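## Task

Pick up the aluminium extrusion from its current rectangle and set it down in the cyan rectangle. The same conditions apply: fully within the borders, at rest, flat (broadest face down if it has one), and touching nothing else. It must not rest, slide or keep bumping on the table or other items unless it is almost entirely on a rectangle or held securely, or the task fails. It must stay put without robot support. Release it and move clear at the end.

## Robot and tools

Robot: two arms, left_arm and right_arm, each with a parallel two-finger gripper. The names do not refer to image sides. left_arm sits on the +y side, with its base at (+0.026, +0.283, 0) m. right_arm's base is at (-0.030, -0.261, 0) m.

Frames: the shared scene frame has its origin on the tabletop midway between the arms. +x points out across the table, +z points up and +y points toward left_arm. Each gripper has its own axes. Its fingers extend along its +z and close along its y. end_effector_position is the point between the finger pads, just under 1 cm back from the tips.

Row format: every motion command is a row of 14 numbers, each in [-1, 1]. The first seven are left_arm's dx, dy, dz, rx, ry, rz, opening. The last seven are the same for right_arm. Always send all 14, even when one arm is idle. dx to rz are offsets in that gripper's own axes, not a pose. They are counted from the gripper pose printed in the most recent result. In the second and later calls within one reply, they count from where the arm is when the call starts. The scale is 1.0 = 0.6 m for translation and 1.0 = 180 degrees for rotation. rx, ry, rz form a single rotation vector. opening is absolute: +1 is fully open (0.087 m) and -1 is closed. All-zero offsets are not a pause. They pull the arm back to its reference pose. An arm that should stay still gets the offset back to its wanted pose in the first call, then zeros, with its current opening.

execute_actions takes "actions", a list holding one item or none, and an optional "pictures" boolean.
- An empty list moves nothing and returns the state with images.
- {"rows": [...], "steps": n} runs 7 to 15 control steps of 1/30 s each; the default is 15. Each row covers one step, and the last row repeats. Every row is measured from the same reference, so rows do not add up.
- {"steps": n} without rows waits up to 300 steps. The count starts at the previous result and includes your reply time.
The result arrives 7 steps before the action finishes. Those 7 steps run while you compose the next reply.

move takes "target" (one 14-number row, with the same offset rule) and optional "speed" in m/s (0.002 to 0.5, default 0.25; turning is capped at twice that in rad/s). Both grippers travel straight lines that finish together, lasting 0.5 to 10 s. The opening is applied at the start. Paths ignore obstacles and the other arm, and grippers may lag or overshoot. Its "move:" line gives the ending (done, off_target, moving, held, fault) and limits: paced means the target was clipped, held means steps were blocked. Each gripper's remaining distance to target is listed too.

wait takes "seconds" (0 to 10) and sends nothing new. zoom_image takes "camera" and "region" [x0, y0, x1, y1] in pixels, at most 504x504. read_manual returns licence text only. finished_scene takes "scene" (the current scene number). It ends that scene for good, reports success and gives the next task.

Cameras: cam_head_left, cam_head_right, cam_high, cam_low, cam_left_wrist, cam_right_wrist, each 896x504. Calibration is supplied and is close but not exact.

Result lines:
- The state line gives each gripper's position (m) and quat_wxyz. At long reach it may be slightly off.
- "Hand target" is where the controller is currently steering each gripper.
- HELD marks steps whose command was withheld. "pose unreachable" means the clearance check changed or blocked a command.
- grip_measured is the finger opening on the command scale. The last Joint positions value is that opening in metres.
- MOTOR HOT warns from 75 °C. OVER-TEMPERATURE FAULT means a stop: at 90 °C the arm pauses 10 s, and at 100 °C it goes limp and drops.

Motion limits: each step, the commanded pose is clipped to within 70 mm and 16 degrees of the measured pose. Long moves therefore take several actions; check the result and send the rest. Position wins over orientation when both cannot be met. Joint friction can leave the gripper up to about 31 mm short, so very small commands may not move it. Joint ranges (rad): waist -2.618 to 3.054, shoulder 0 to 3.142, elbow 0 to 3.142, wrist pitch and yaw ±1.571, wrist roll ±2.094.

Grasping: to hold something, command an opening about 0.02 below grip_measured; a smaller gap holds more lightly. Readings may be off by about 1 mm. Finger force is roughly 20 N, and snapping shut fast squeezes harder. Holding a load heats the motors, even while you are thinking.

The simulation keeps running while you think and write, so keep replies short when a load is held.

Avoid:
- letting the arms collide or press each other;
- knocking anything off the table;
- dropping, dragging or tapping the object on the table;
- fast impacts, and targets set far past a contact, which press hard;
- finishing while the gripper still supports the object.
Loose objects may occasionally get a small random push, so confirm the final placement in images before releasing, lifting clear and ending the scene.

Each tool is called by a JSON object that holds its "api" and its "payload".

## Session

{"api": "execute_actions", "payload": {"actions": []}}

Scene clock: 0.00 s of 4200.00 s.
left_arm: end_effector_position=(+0.1777, -0.0614, +0.2898) grip_measured=+1.000 end_effector_quat_wxyz=(+0.288, +0.051, +0.913, -0.283) | right_arm: end_effector_position=(+0.4557, -0.1514, +0.1336) grip_measured=+1.000 end_effector_quat_wxyz=(+0.673, -0.557, +0.441, +0.209)
Joint positions: left_arm=[-1.326  1.434  1.635 -0.973 -0.258 -0.965  0.087] | right_arm=[-0.052  2.069  1.069  0.969 -1.315 -0.63   0.087]
Joint velocities: left_arm=[-0.007 -0.022 -0.007  0.007 -0.037  0.007  0.   ] | right_arm=[-0.007  0.002 -0.007 -0.007 -0.095  0.007  0.   ]
Motor temperatures (°C, as the motors report them): left_arm=[20 22 22 21 18 18] | right_arm=[18 21 21 23 20 19]
Hand target (left_arm): +0.178, -0.061, +0.290; +0.288, +0.051, +0.913, -0.283
Hand target (right_arm): +0.456, -0.151, +0.134; +0.673, -0.557, +0.441, +0.209
camera_calibration (this result's frames):
cam_left_wrist: T_world_to_cam=[[-0.252135, -0.836346, 0.486778, -0.143914], [-0.910332, 0.375609, 0.173821, 0.153877], [-0.328213, -0.399303, -0.856057, 0.429674], [0, 0, 0, 1]] pos_world=[0.244818, -0.00658913, 0.411132]
cam_right_wrist: T_world_to_cam=[[0.765962, -0.31709, 0.559245, -0.474528], [0.0286289, -0.852212, -0.522412, -0.0586826], [0.642248, 0.416159, -0.643685, 0.00221017], [0, 0, 0, 1]] pos_world=[0.363731, -0.201398, 0.236144]

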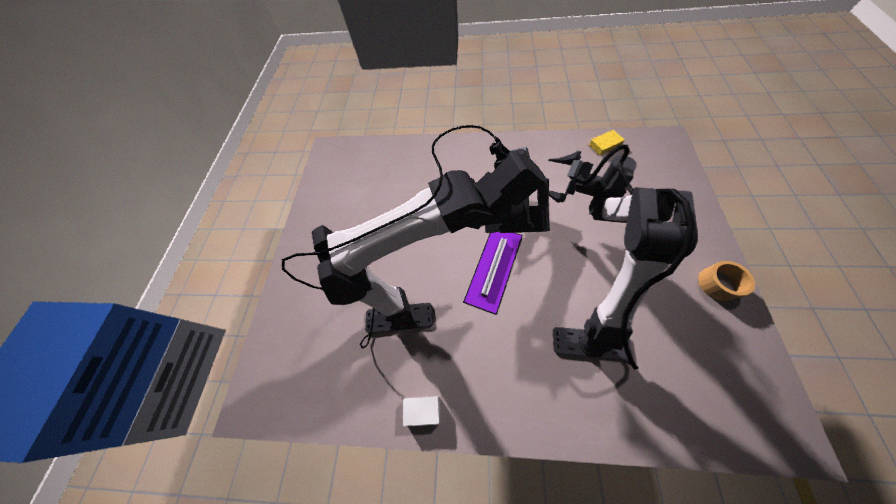

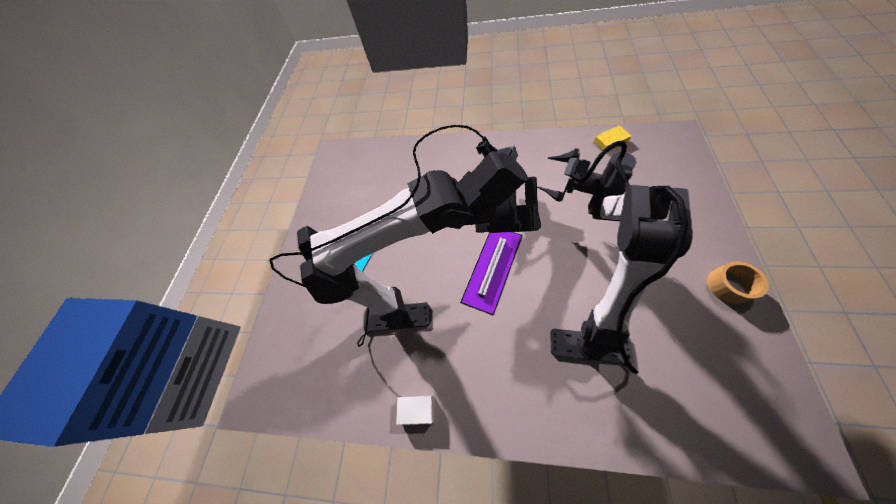

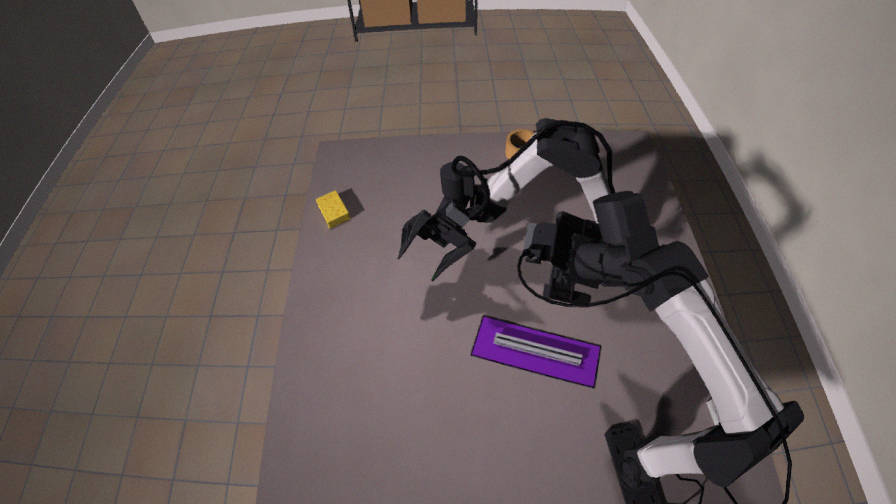

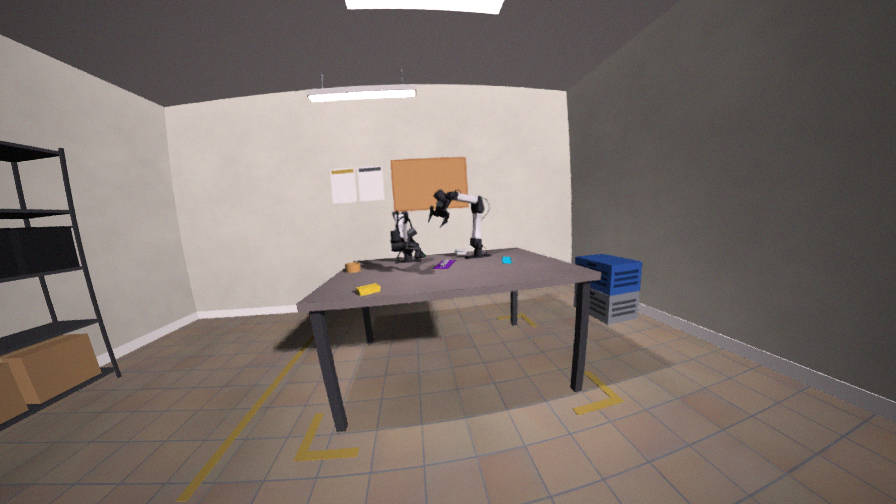

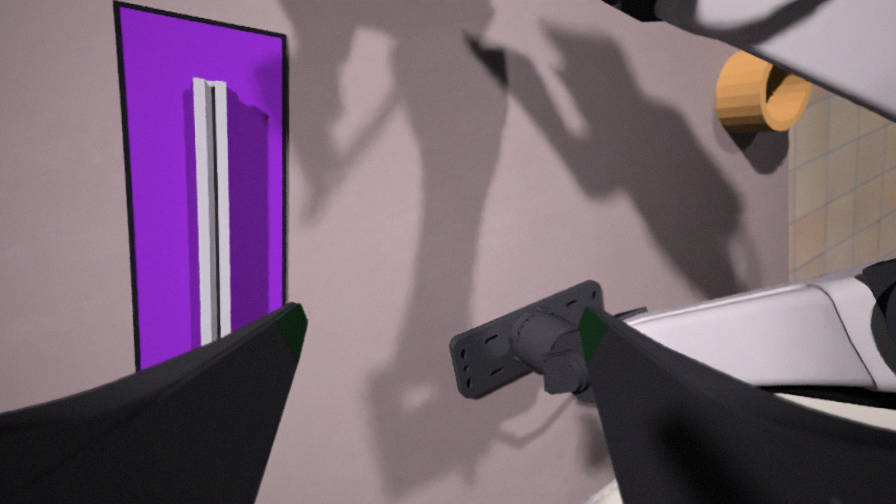

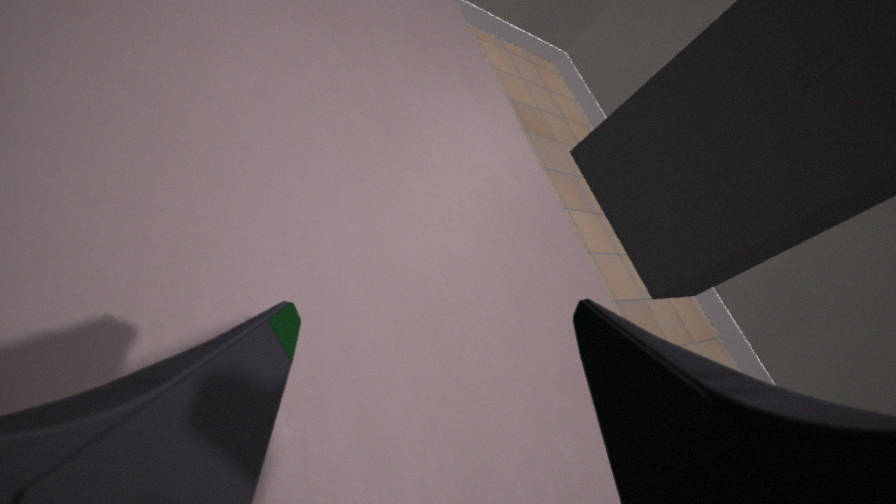

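{"api": "move", "payload": {"target": [0.1731, 0.2602, 0.2121, -0.1485, 0.2198, 0.0760, 0.5, 0,0,0,0,0,0,1.0], "speed": 0.3}}

Scene clock: 5.50 s of 4200.00 s.
left_arm: end_effector_position=(+0.1950, -0.0107, +0.0695) grip_measured=+0.500 end_effector_quat_wxyz=(+0.008, +0.182, +0.983, -0.004) | right_arm: end_effector_position=(+0.4557, -0.1514, +0.1336) grip_measured=+1.000 end_effector_quat_wxyz=(+0.673, -0.557, +0.441, +0.209)
Joint positions: left_arm=[-1.12   1.954  1.56  -1.159 -0.006 -0.615  0.066] | right_arm=[-0.052  2.069  1.069  0.969 -1.315 -0.63   0.087]
Joint velocities: left_arm=[ 0.002  0.012  0.002 -0.11  -0.051  0.007 -0.   ] | right_arm=[ 0.002 -0.002  0.002 -0.007  0.022 -0.007  0.   ]
Motor temperatures (°C, as the motors report them): left_arm=[20 22 23 21 18 18] | right_arm=[18 23 21 24 20 19]
Hand target (left_arm): +0.196, -0.007, +0.068; +0.000, +0.181, +0.984, -0.001
Hand target (right_arm): +0.456, -0.151, +0.134; +0.673, -0.557, +0.441, +0.209
Off the commanded pose (left_arm): 0.003 m, 1 deg.
Off the commanded pose (right_arm): 0.000 m, 0 deg.
Kept back: nothing.
After step 90, 0.60 s passed at rest.
move: done
camera_calibration (this result's frames):
cam_left_wrist: T_world_to_cam=[[-0.354675, -0.934989, 0.00136949, 0.0627168], [-0.604194, 0.23031, 0.762828, 0.0866857], [-0.713551, 0.269729, -0.6466, 0.334763], [0, 0, 0, 1]] pos_world=[0.313489, -0.0516203, 0.150246]
cam_right_wrist: T_world_to_cam=[[0.765962, -0.31709, 0.559245, -0.474528], [0.0286289, -0.852212, -0.522412, -0.0586826], [0.642248, 0.416159, -0.643685, 0.00221017], [0, 0, 0, 1]] pos_world=[0.363731, -0.201398, 0.236144]

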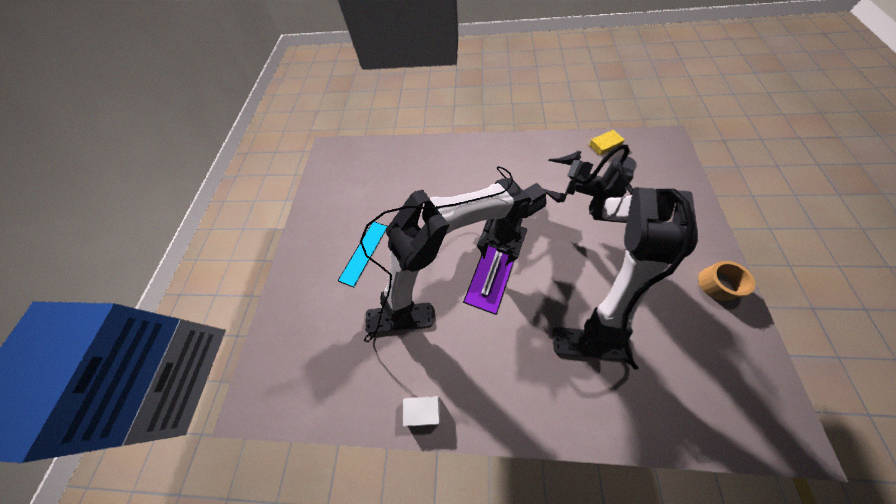

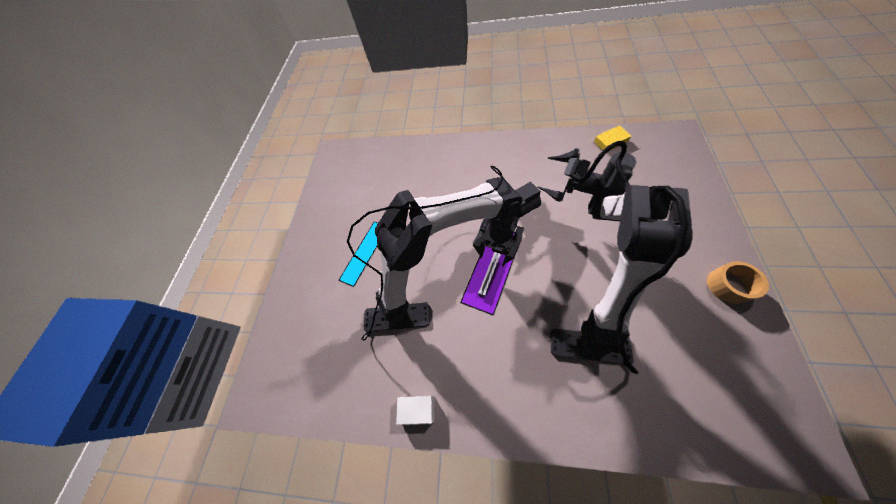

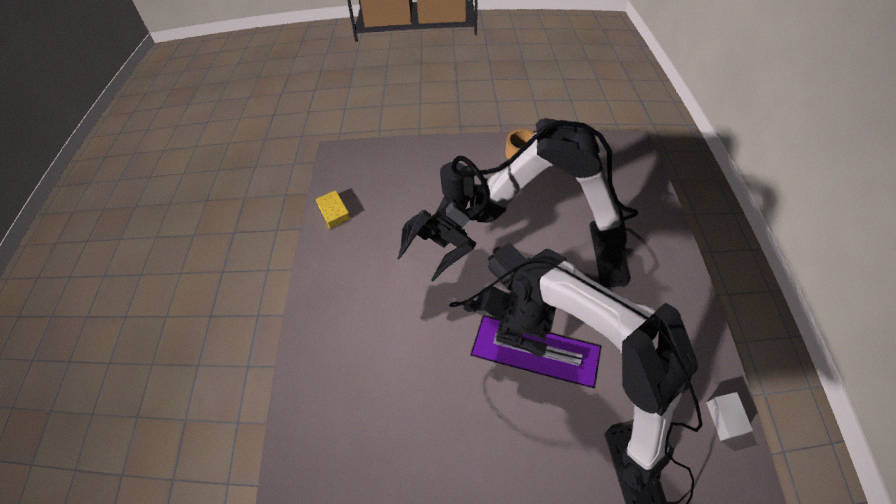

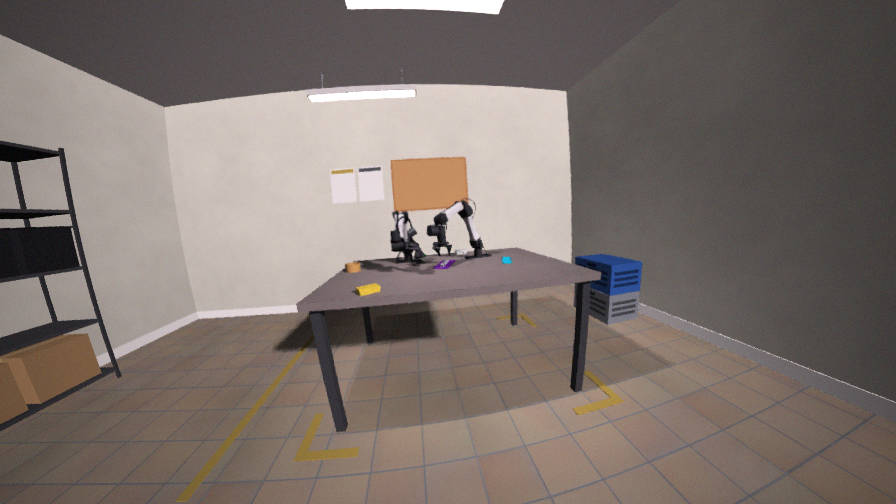

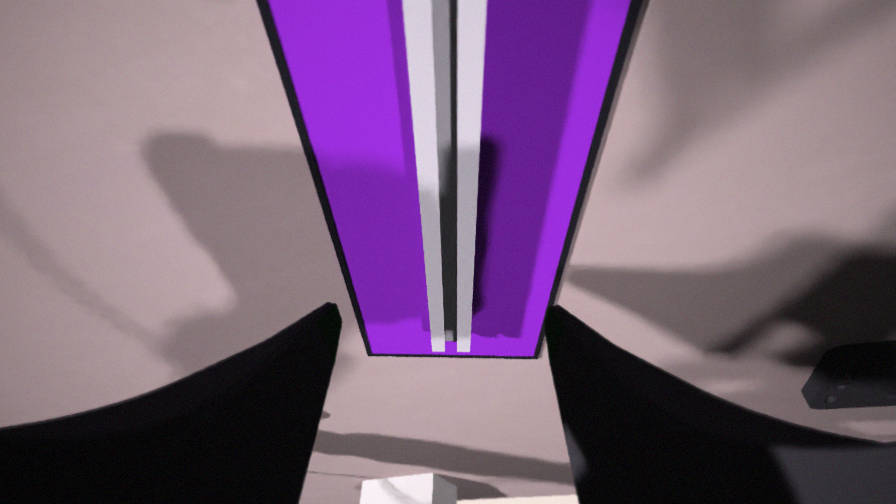

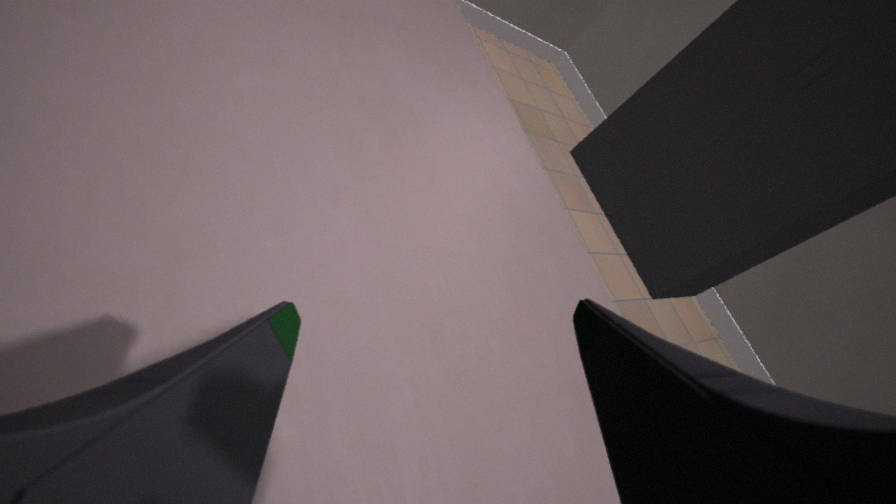

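{"api": "zoom_image", "payload": {"camera": "cam_head_left", "region": [320, 210, 420, 300]}}

{"api": "execute_actions", "payload": {"actions": [{"rows": [[0.015, -0.004, 0.095, 0, 0, 0, 0.5, 0,0,0,0,0,0,1.0]], "steps": 15}]}}

Region (320, 210, 420, 300) of cam_head_left's 896x504 image, scaled by 5.040, with more detail than that image has; it fills the top 454 rows of this view, and the rest is white.

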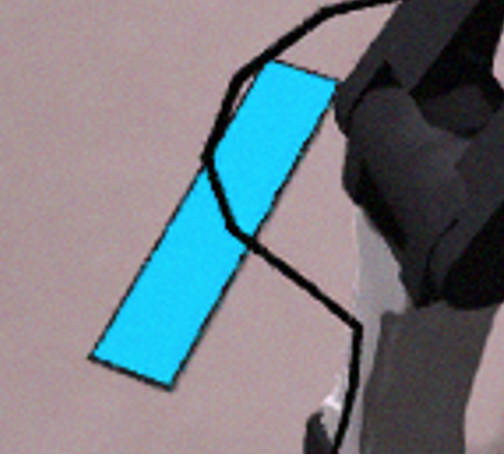

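Scene clock: 6.43 s of 4200.00 s.
left_arm: end_effector_position=(+0.1817, +0.0052, +0.0163) grip_measured=+0.500 end_effector_quat_wxyz=(-0.014, +0.180, +0.983, +0.019) | right_arm: end_effector_position=(+0.4557, -0.1514, +0.1336) grip_measured=+1.000 end_effector_quat_wxyz=(+0.673, -0.557, +0.441, +0.209)
Joint positions: left_arm=[-1.126  1.992  1.385 -1.01  -0.006 -0.624  0.066] | right_arm=[-0.052  2.069  1.069  0.969 -1.315 -0.63   0.087]
Joint velocities: left_arm=[-0.012  0.032 -0.017  0.256  0.051  0.007 -0.001] | right_arm=[-0.002  0.022 -0.007  0.007 -0.022  0.007  0.   ]
Motor temperatures (°C, as the motors report them): left_arm=[20 22 23 21 18 18] | right_arm=[18 24 22 24 20 19]
Steps of this call (steps 1 to 20: nothing new was sent; steps 21 to 28: the first 8 steps of this action). Readings (end_effector_position):
21: left_arm (+0.1951, -0.0111, +0.0634) | right_arm (+0.4557, -0.1514, +0.1336)
22: left_arm (+0.1938, -0.0094, +0.0548) | right_arm (+0.4557, -0.1514, +0.1336)
24: left_arm (+0.1861, +0.0006, +0.0344) | right_arm (+0.4557, -0.1514, +0.1336)
28: the state above

{"api": "execute_actions", "payload": {"actions": []}}

Scene clock: 6.67 s of 4200.00 s.
left_arm: end_effector_position=(+0.1877, -0.0041, +0.0145) grip_measured=+0.500 end_effector_quat_wxyz=(+0.001, +0.179, +0.984, +0.003) | right_arm: end_effector_position=(+0.4557, -0.1514, +0.1336) grip_measured=+1.000 end_effector_quat_wxyz=(+0.673, -0.557, +0.441, +0.209)
Joint positions: left_arm=[-1.126  1.992  1.385 -0.966 -0.006 -0.627  0.066] | right_arm=[-0.052  2.069  1.069  0.969 -1.315 -0.63   0.087]
Joint velocities: left_arm=[ 0.007 -0.002 -0.012  0.037  0.081  0.007 -0.002] | right_arm=[-0.002 -0.012  0.022 -0.007  0.007 -0.022  0.   ]
Motor temperatures (°C, as the motors report them): left_arm=[20 22 23 21 18 18] | right_arm=[18 24 22 24 20 19]
Hand target (left_arm): +0.187, -0.010, +0.012; +0.008, +0.182, +0.983, -0.004
Hand target (right_arm): +0.456, -0.151, +0.134; +0.673, -0.557, +0.441, +0.209
Off the commanded pose (left_arm): 0.007 m, 1 deg.
Off the commanded pose (right_arm): 0.000 m, 0 deg.
Kept back: nothing.
Steps of this call (steps 1 to 7: the last 7 steps of your previous action). Readings (end_effector_position):
1: left_arm (+0.1829, +0.0032, +0.0159) | right_arm (+0.4557, -0.1514, +0.1336)
2: left_arm (+0.1843, +0.0012, +0.0154) | right_arm (+0.4557, -0.1514, +0.1336)
4: left_arm (+0.1861, -0.0016, +0.0149) | right_arm (+0.4557, -0.1514, +0.1336)
7: the state above
camera_calibration (this result's frames):
cam_left_wrist: T_world_to_cam=[[-0.349727, -0.936795, -0.0103301, 0.0655985], [-0.596752, 0.214254, 0.773293, 0.121136], [-0.722203, 0.276606, -0.633965, 0.29366], [0, 0, 0, 1]] pos_world=[0.307312, -0.0457298, 0.0931743]
cam_right_wrist: T_world_to_cam=[[0.765962, -0.31709, 0.559245, -0.474528], [0.0286289, -0.852212, -0.522412, -0.0586826], [0.642248, 0.416159, -0.643685, 0.00221017], [0, 0, 0, 1]] pos_world=[0.363731, -0.201398, 0.236144]

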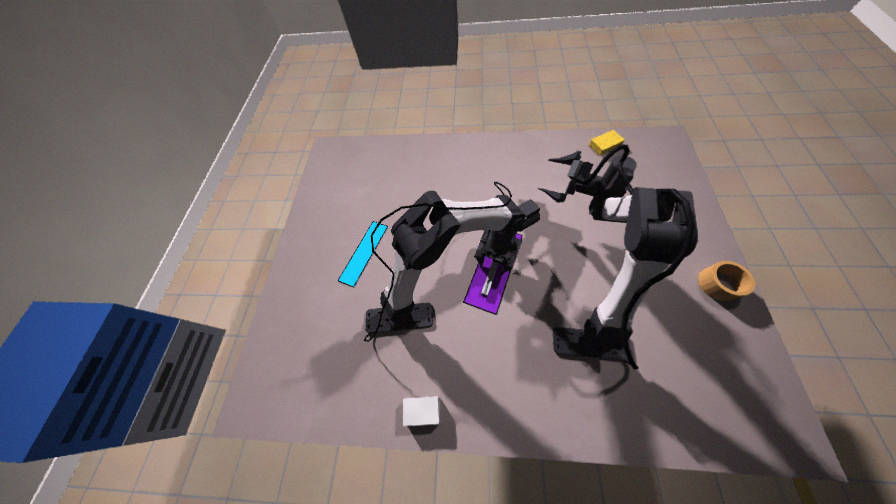

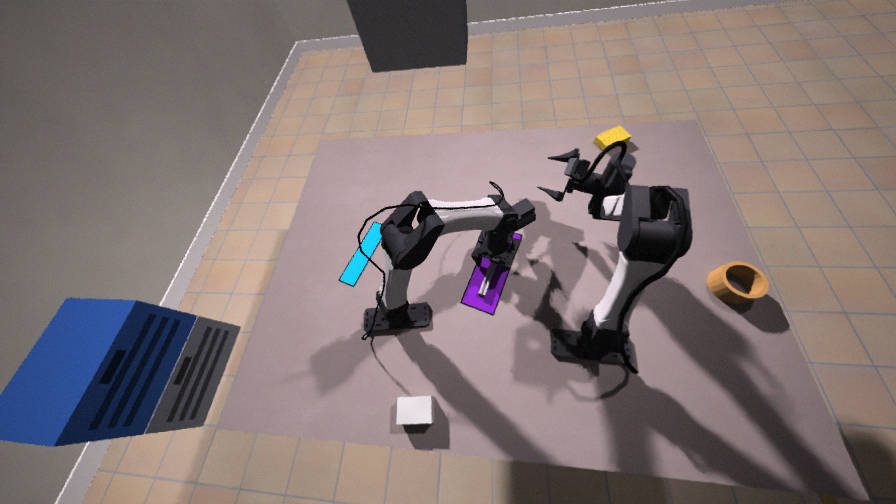

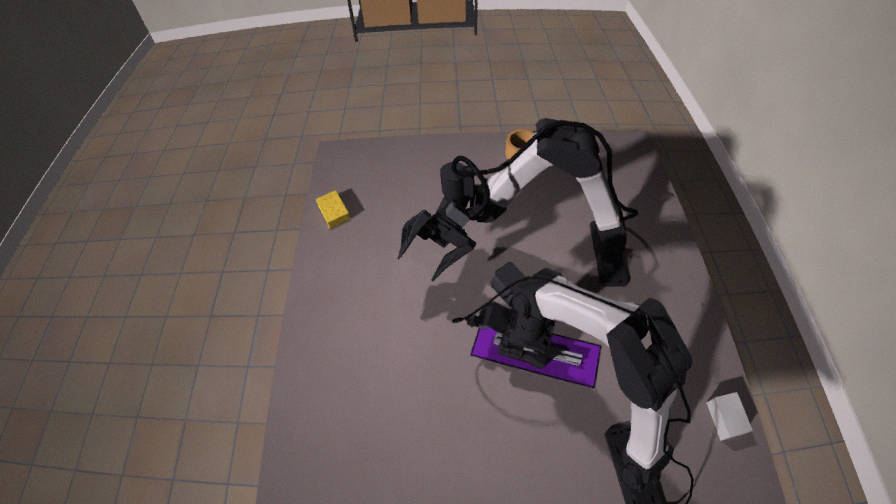

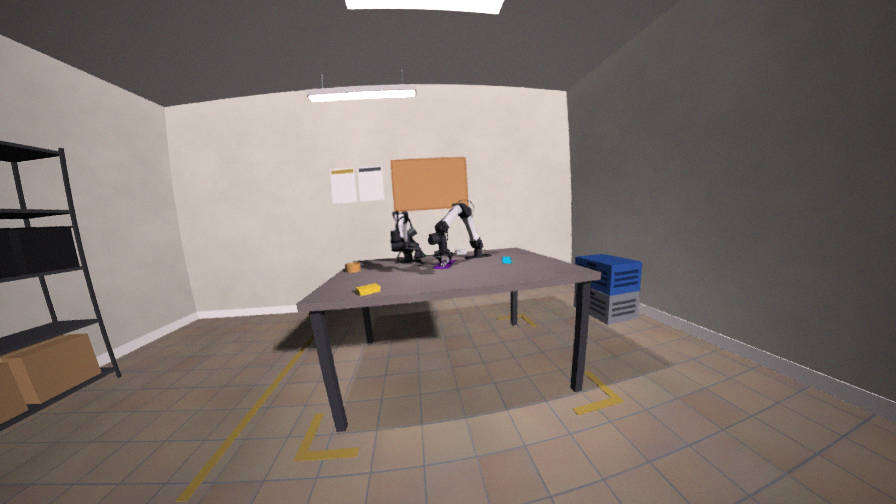

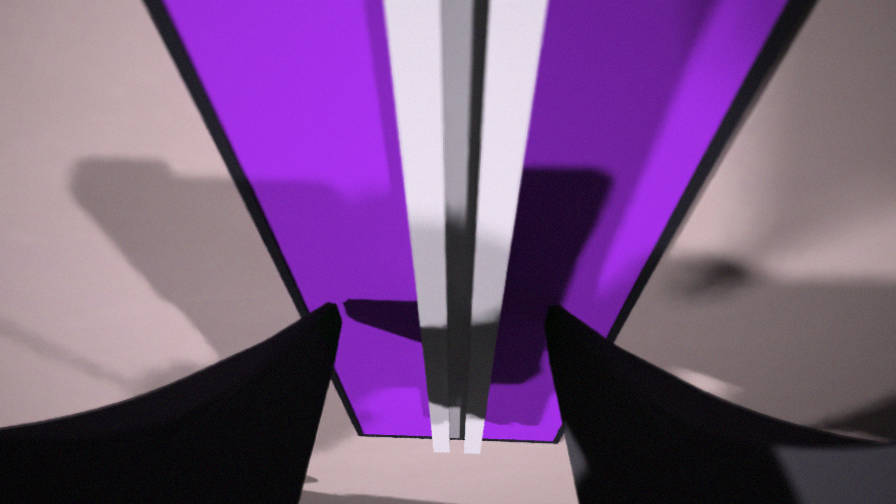

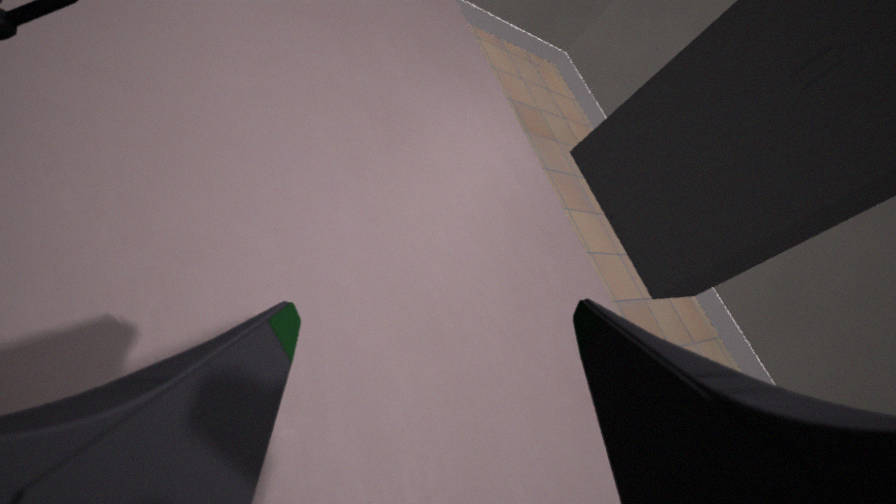

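{"api": "execute_actions", "payload": {"actions": [{"rows": [[0,0,0,0,0,0,0.2, 0,0,0,0,0,0,1.0],[0,0,0,0,0,0,0.0, 0,0,0,0,0,0,1.0],[0,0,0,0,0,0,-0.2, 0,0,0,0,0,0,1.0],[0,0,0,0,0,0,-0.3, 0,0,0,0,0,0,1.0],[0,0,0,0,0,0,-0.4, 0,0,0,0,0,0,1.0],[0,0,0,0,0,0,-0.45, 0,0,0,0,0,0,1.0],[0,0,0,0,0,0,-0.5, 0,0,0,0,0,0,1.0],[0,0,0,0,0,0,-0.56, 0,0,0,0,0,0,1.0]], "steps": 15}]}}

{"api": "execute_actions", "payload": {"actions": [{"steps": 3}]}}

Scene clock: 7.40 s of 4200.00 s.
left_arm: end_effector_position=(+0.1889, -0.0062, +0.0142) grip_measured=-0.533 end_effector_quat_wxyz=(+0.004, +0.179, +0.984, -0.001) | right_arm: end_effector_position=(+0.4557, -0.1514, +0.1336) grip_measured=+1.000 end_effector_quat_wxyz=(+0.673, -0.557, +0.441, +0.209)
Joint positions: left_arm=[-1.126  1.992  1.385 -0.957 -0.005 -0.628  0.02 ] | right_arm=[-0.052  2.069  1.069  0.969 -1.315 -0.63   0.087]
Joint velocities: left_arm=[-0.002  0.002  0.012 -0.066 -0.022 -0.022 -0.046] | right_arm=[-0.007 -0.002  0.007  0.007 -0.037 -0.066  0.   ]
Motor temperatures (°C, as the motors report them): left_arm=[20 22 23 21 18 18] | right_arm=[18 24 22 24 20 19]
Steps of this call (steps 1 to 14: nothing new was sent; steps 15 to 22: the first 8 steps of this action). Readings (end_effector_position):
15: left_arm (+0.1890, -0.0061, +0.0142) | right_arm (+0.4557, -0.1514, +0.1336)
16: left_arm (+0.1890, -0.0061, +0.0142) | right_arm (+0.4557, -0.1514, +0.1336)
18: left_arm (+0.1890, -0.0061, +0.0142) | right_arm (+0.4557, -0.1514, +0.1336)
22: the state above

Scene clock: 7.63 s of 4200.00 s.
left_arm: end_effector_position=(+0.1888, -0.0063, +0.0142) grip_measured=-0.550 end_effector_quat_wxyz=(+0.004, +0.179, +0.984, -0.001) | right_arm: end_effector_position=(+0.4557, -0.1514, +0.1336) grip_measured=+1.000 end_effector_quat_wxyz=(+0.673, -0.557, +0.441, +0.209)
Joint positions: left_arm=[-1.126  1.992  1.385 -0.957 -0.005 -0.628  0.02 ] | right_arm=[-0.052  2.069  1.069  0.969 -1.315 -0.63   0.087]
Joint velocities: left_arm=[-0.012  0.002 -0.002 -0.037 -0.022 -0.007 -0.001] | right_arm=[-0.002  0.012  0.002 -0.037 -0.007  0.022  0.   ]
Motor temperatures (°C, as the motors report them): left_arm=[20 22 23 21 18 18] | right_arm=[18 24 22 24 20 19]
Hand target (left_arm): +0.188, -0.004, +0.015; +0.001, +0.179, +0.984, +0.003
Hand target (right_arm): +0.456, -0.151, +0.134; +0.673, -0.557, +0.441, +0.209
Off the commanded pose (left_arm): 0.002 m, 1 deg.
Off the commanded pose (right_arm): 0.000 m, 0 deg.
Kept back: nothing.
Steps of this call (steps 1 to 7: the last 7 steps of your previous action). Readings (end_effector_position):
1: left_arm (+0.1888, -0.0063, +0.0142) | right_arm (+0.4557, -0.1514, +0.1336)
2: left_arm (+0.1888, -0.0063, +0.0142) | right_arm (+0.4557, -0.1514, +0.1336)
4: left_arm (+0.1888, -0.0063, +0.0142) | right_arm (+0.4557, -0.1514, +0.1336)
7: the state above

{"api": "move", "payload": {"target": [0,0,-0.12,0,0,0,-0.6, 0,0,0,0,0,0,1.0], "speed": 0.2}}

Scene clock: 10.43 s of 4200.00 s.
left_arm: end_effector_position=(+0.1873, -0.0040, +0.0770) grip_measured=-0.550 end_effector_quat_wxyz=(-0.002, +0.179, +0.984, +0.006) | right_arm: end_effector_position=(+0.4557, -0.1514, +0.1336) grip_measured=+1.000 end_effector_quat_wxyz=(+0.673, -0.557, +0.441, +0.209)
Joint positions: left_arm=[-1.126  1.941  1.568 -1.21  -0.005 -0.628  0.02 ] | right_arm=[-0.052  2.069  1.069  0.969 -1.315 -0.63   0.087]
Joint velocities: left_arm=[-0.012  0.002 -0.002 -0.066  0.007  0.081  0.001] | right_arm=[ 0.002  0.007  0.012  0.095 -0.037 -0.007  0.   ]
Motor temperatures (°C, as the motors report them): left_arm=[20 23 23 21 18 18] | right_arm=[18 25 22 25 20 19]
Hand target (left_arm): +0.188, -0.006, +0.086; +0.004, +0.179, +0.984, -0.001
Hand target (right_arm): +0.456, -0.151, +0.134; +0.673, -0.557, +0.441, +0.209
Off the commanded pose (left_arm): 0.009 m, 1 deg.
Off the commanded pose (right_arm): 0.000 m, 0 deg.
Kept back: nothing.
move: done
camera_calibration (this result's frames):
cam_left_wrist: T_world_to_cam=[[-0.348729, -0.937099, -0.015253, 0.0664059], [-0.59202, 0.207638, 0.778716, 0.0712661], [-0.726568, 0.280591, -0.627191, 0.333291], [0, 0, 0, 1]] pos_world=[0.307507, -0.0460872, 0.154554]
cam_right_wrist: T_world_to_cam=[[0.765962, -0.31709, 0.559245, -0.474528], [0.0286289, -0.852212, -0.522412, -0.0586826], [0.642248, 0.416159, -0.643685, 0.00221017], [0, 0, 0, 1]] pos_world=[0.363731, -0.201398, 0.236144]

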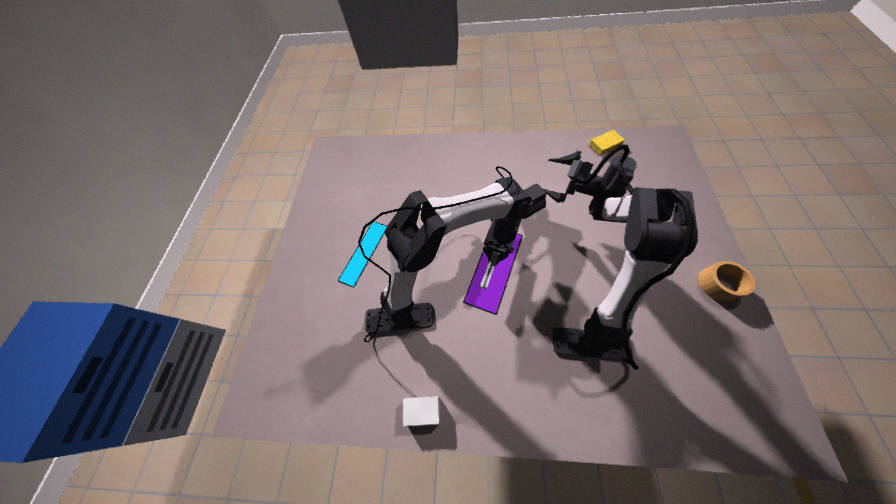

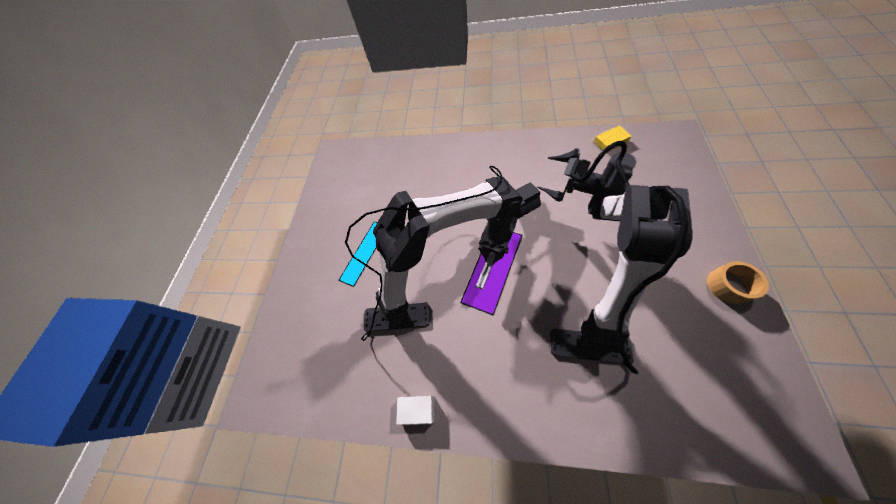

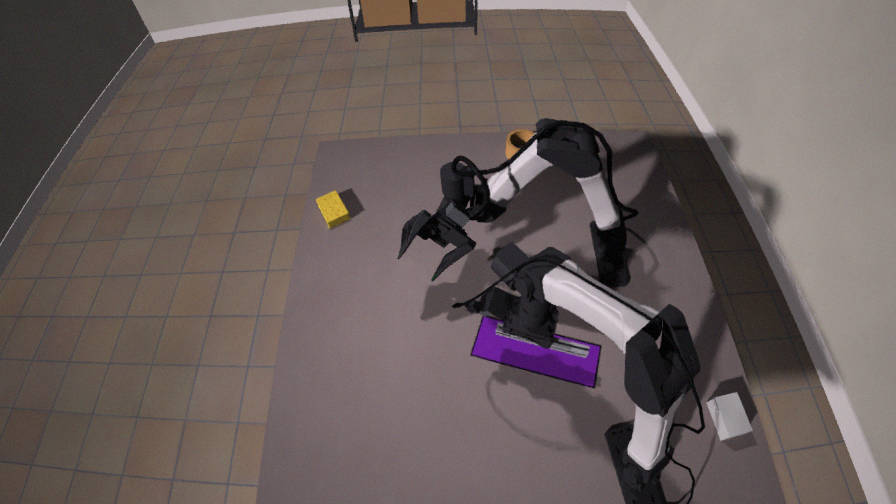

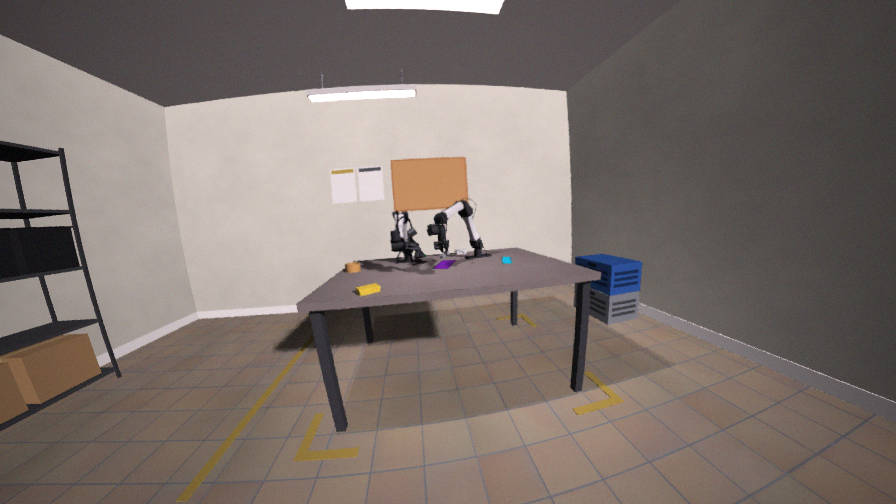

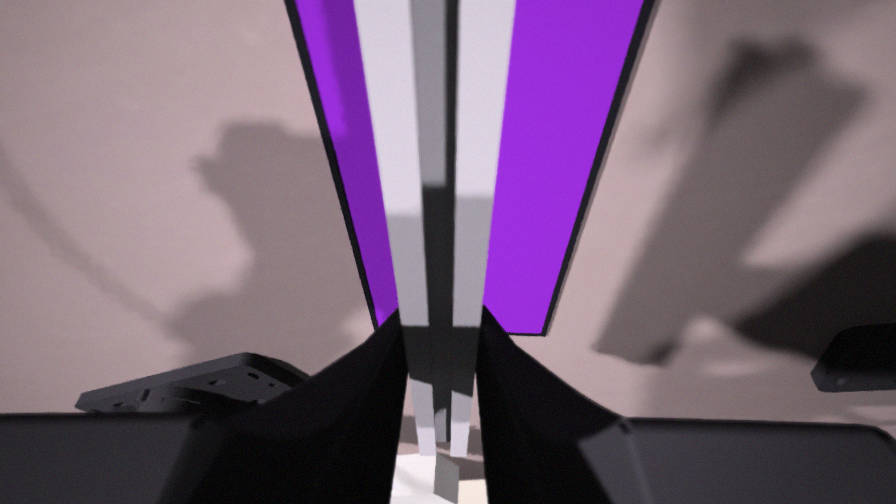

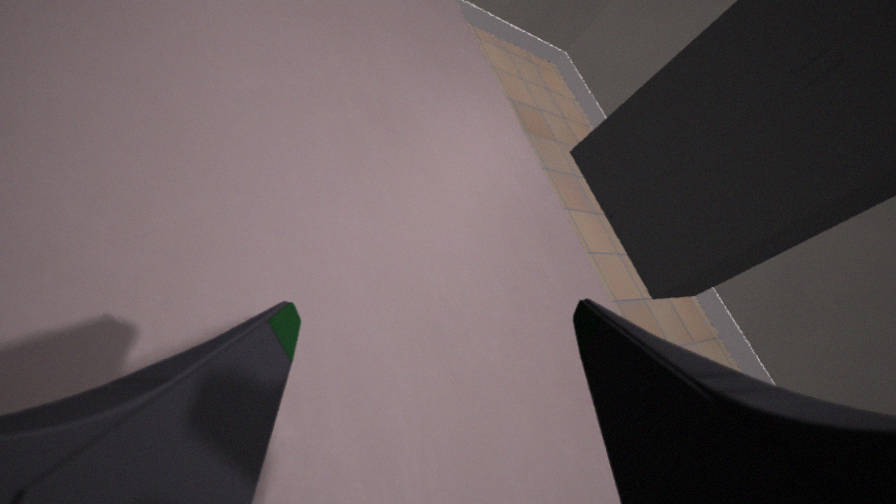

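{"api": "move", "payload": {"target": [0.0903, 0.6853, -0.02, 0, 0, 0, -0.6, 0,0,0,0,0,0,1.0], "speed": 0.3}}

Scene clock: 13.97 s of 4200.00 s.
left_arm: end_effector_position=(+0.2797, +0.4041, +0.0980) grip_measured=-0.550 end_effector_quat_wxyz=(+0.002, +0.176, +0.984, +0.020) | right_arm: end_effector_position=(+0.4557, -0.1514, +0.1336) grip_measured=+1.000 end_effector_quat_wxyz=(+0.673, -0.557, +0.441, +0.209)
Joint positions: left_arm=[ 0.19   1.705  1.354 -1.197 -0.033  0.684  0.02 ] | right_arm=[-0.052  2.069  1.069  0.969 -1.315 -0.63   0.087]
Joint velocities: left_arm=[-0.007 -0.007 -0.002  0.007 -0.066  0.022  0.001] | right_arm=[-0.017 -0.007 -0.002  0.022 -0.037 -0.007  0.   ]
Motor temperatures (°C, as the motors report them): left_arm=[20 24 23 21 18 18] | right_arm=[18 26 22 25 20 19]
Hand target (left_arm): +0.283, +0.405, +0.100; +0.002, +0.179, +0.984, +0.016
Hand target (right_arm): +0.456, -0.151, +0.134; +0.673, -0.557, +0.441, +0.209
Off the commanded pose (left_arm): 0.006 m, 2 deg.
Off the commanded pose (right_arm): 0.000 m, 0 deg.
Kept back: nothing.
move: done
camera_calibration (this result's frames):
cam_left_wrist: T_world_to_cam=[[-0.343427, -0.938138, -0.0442094, 0.483145], [-0.603224, 0.184255, 0.775996, 0.0376657], [-0.719846, 0.293166, -0.629186, 0.292303], [0, 0, 0, 1]] pos_world=[0.399058, 0.360623, 0.176044]
cam_right_wrist: T_world_to_cam=[[0.765962, -0.31709, 0.559245, -0.474528], [0.0286289, -0.852212, -0.522412, -0.0586826], [0.642248, 0.416159, -0.643685, 0.00221017], [0, 0, 0, 1]] pos_world=[0.363731, -0.201398, 0.236144]

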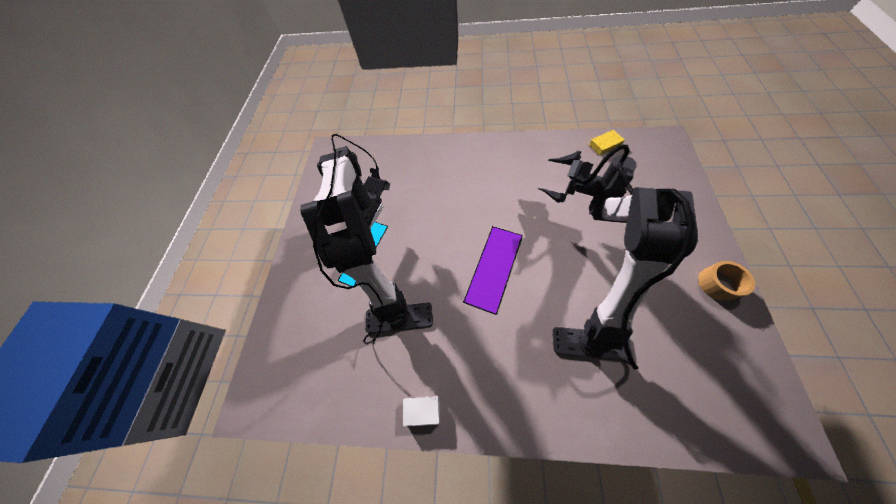

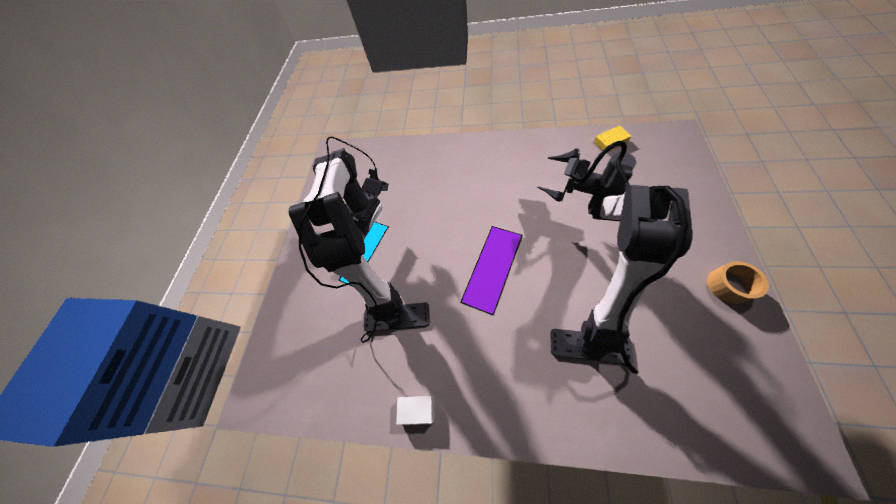

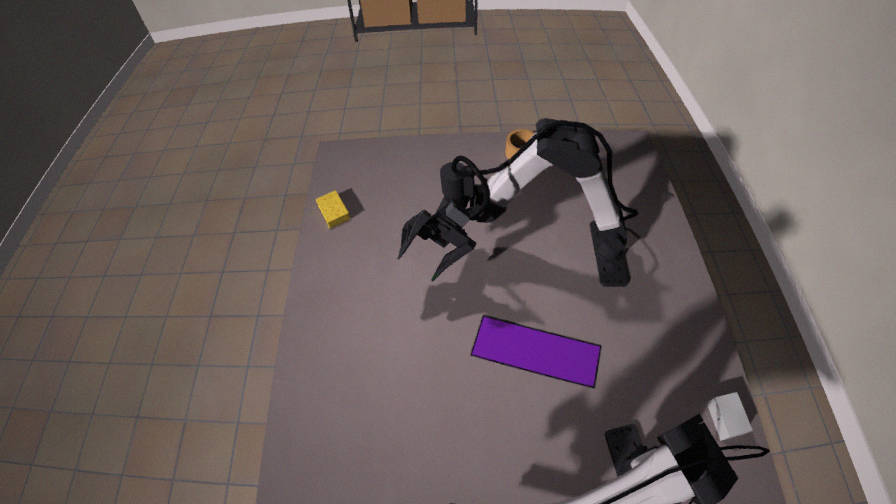

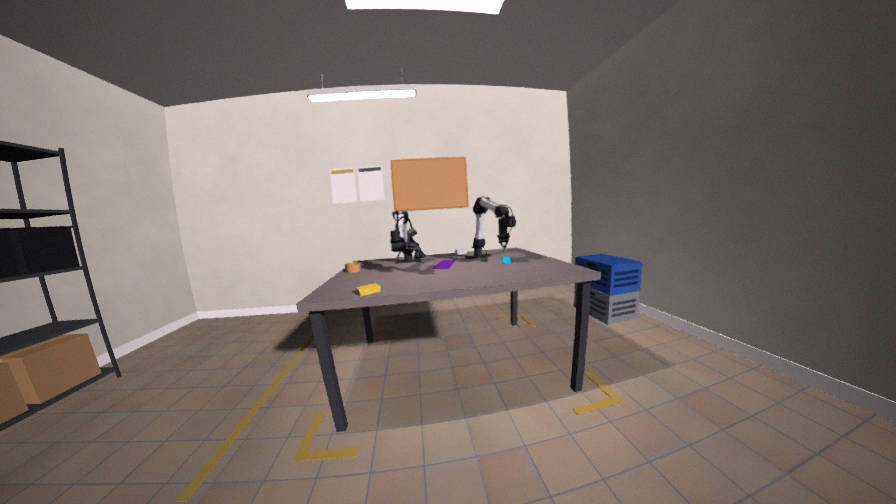

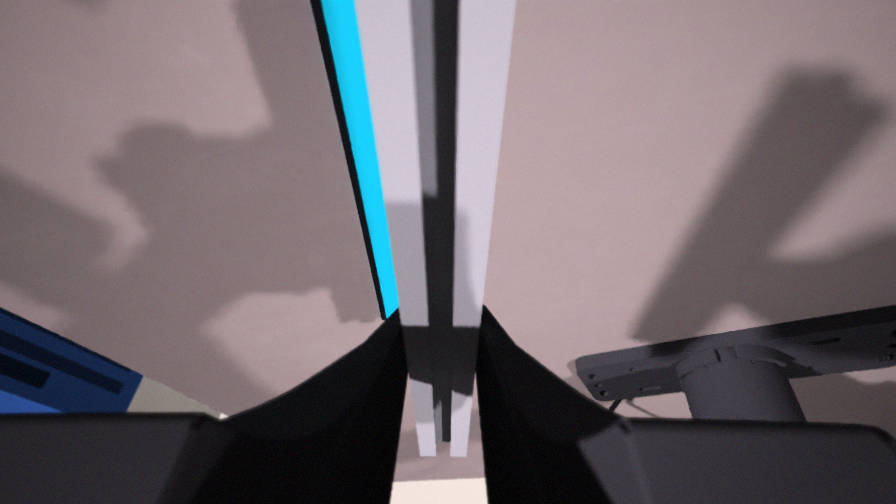

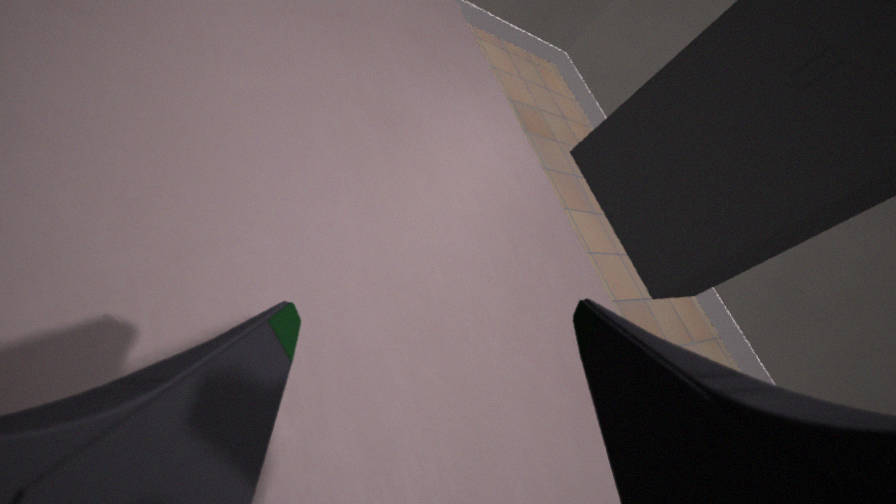

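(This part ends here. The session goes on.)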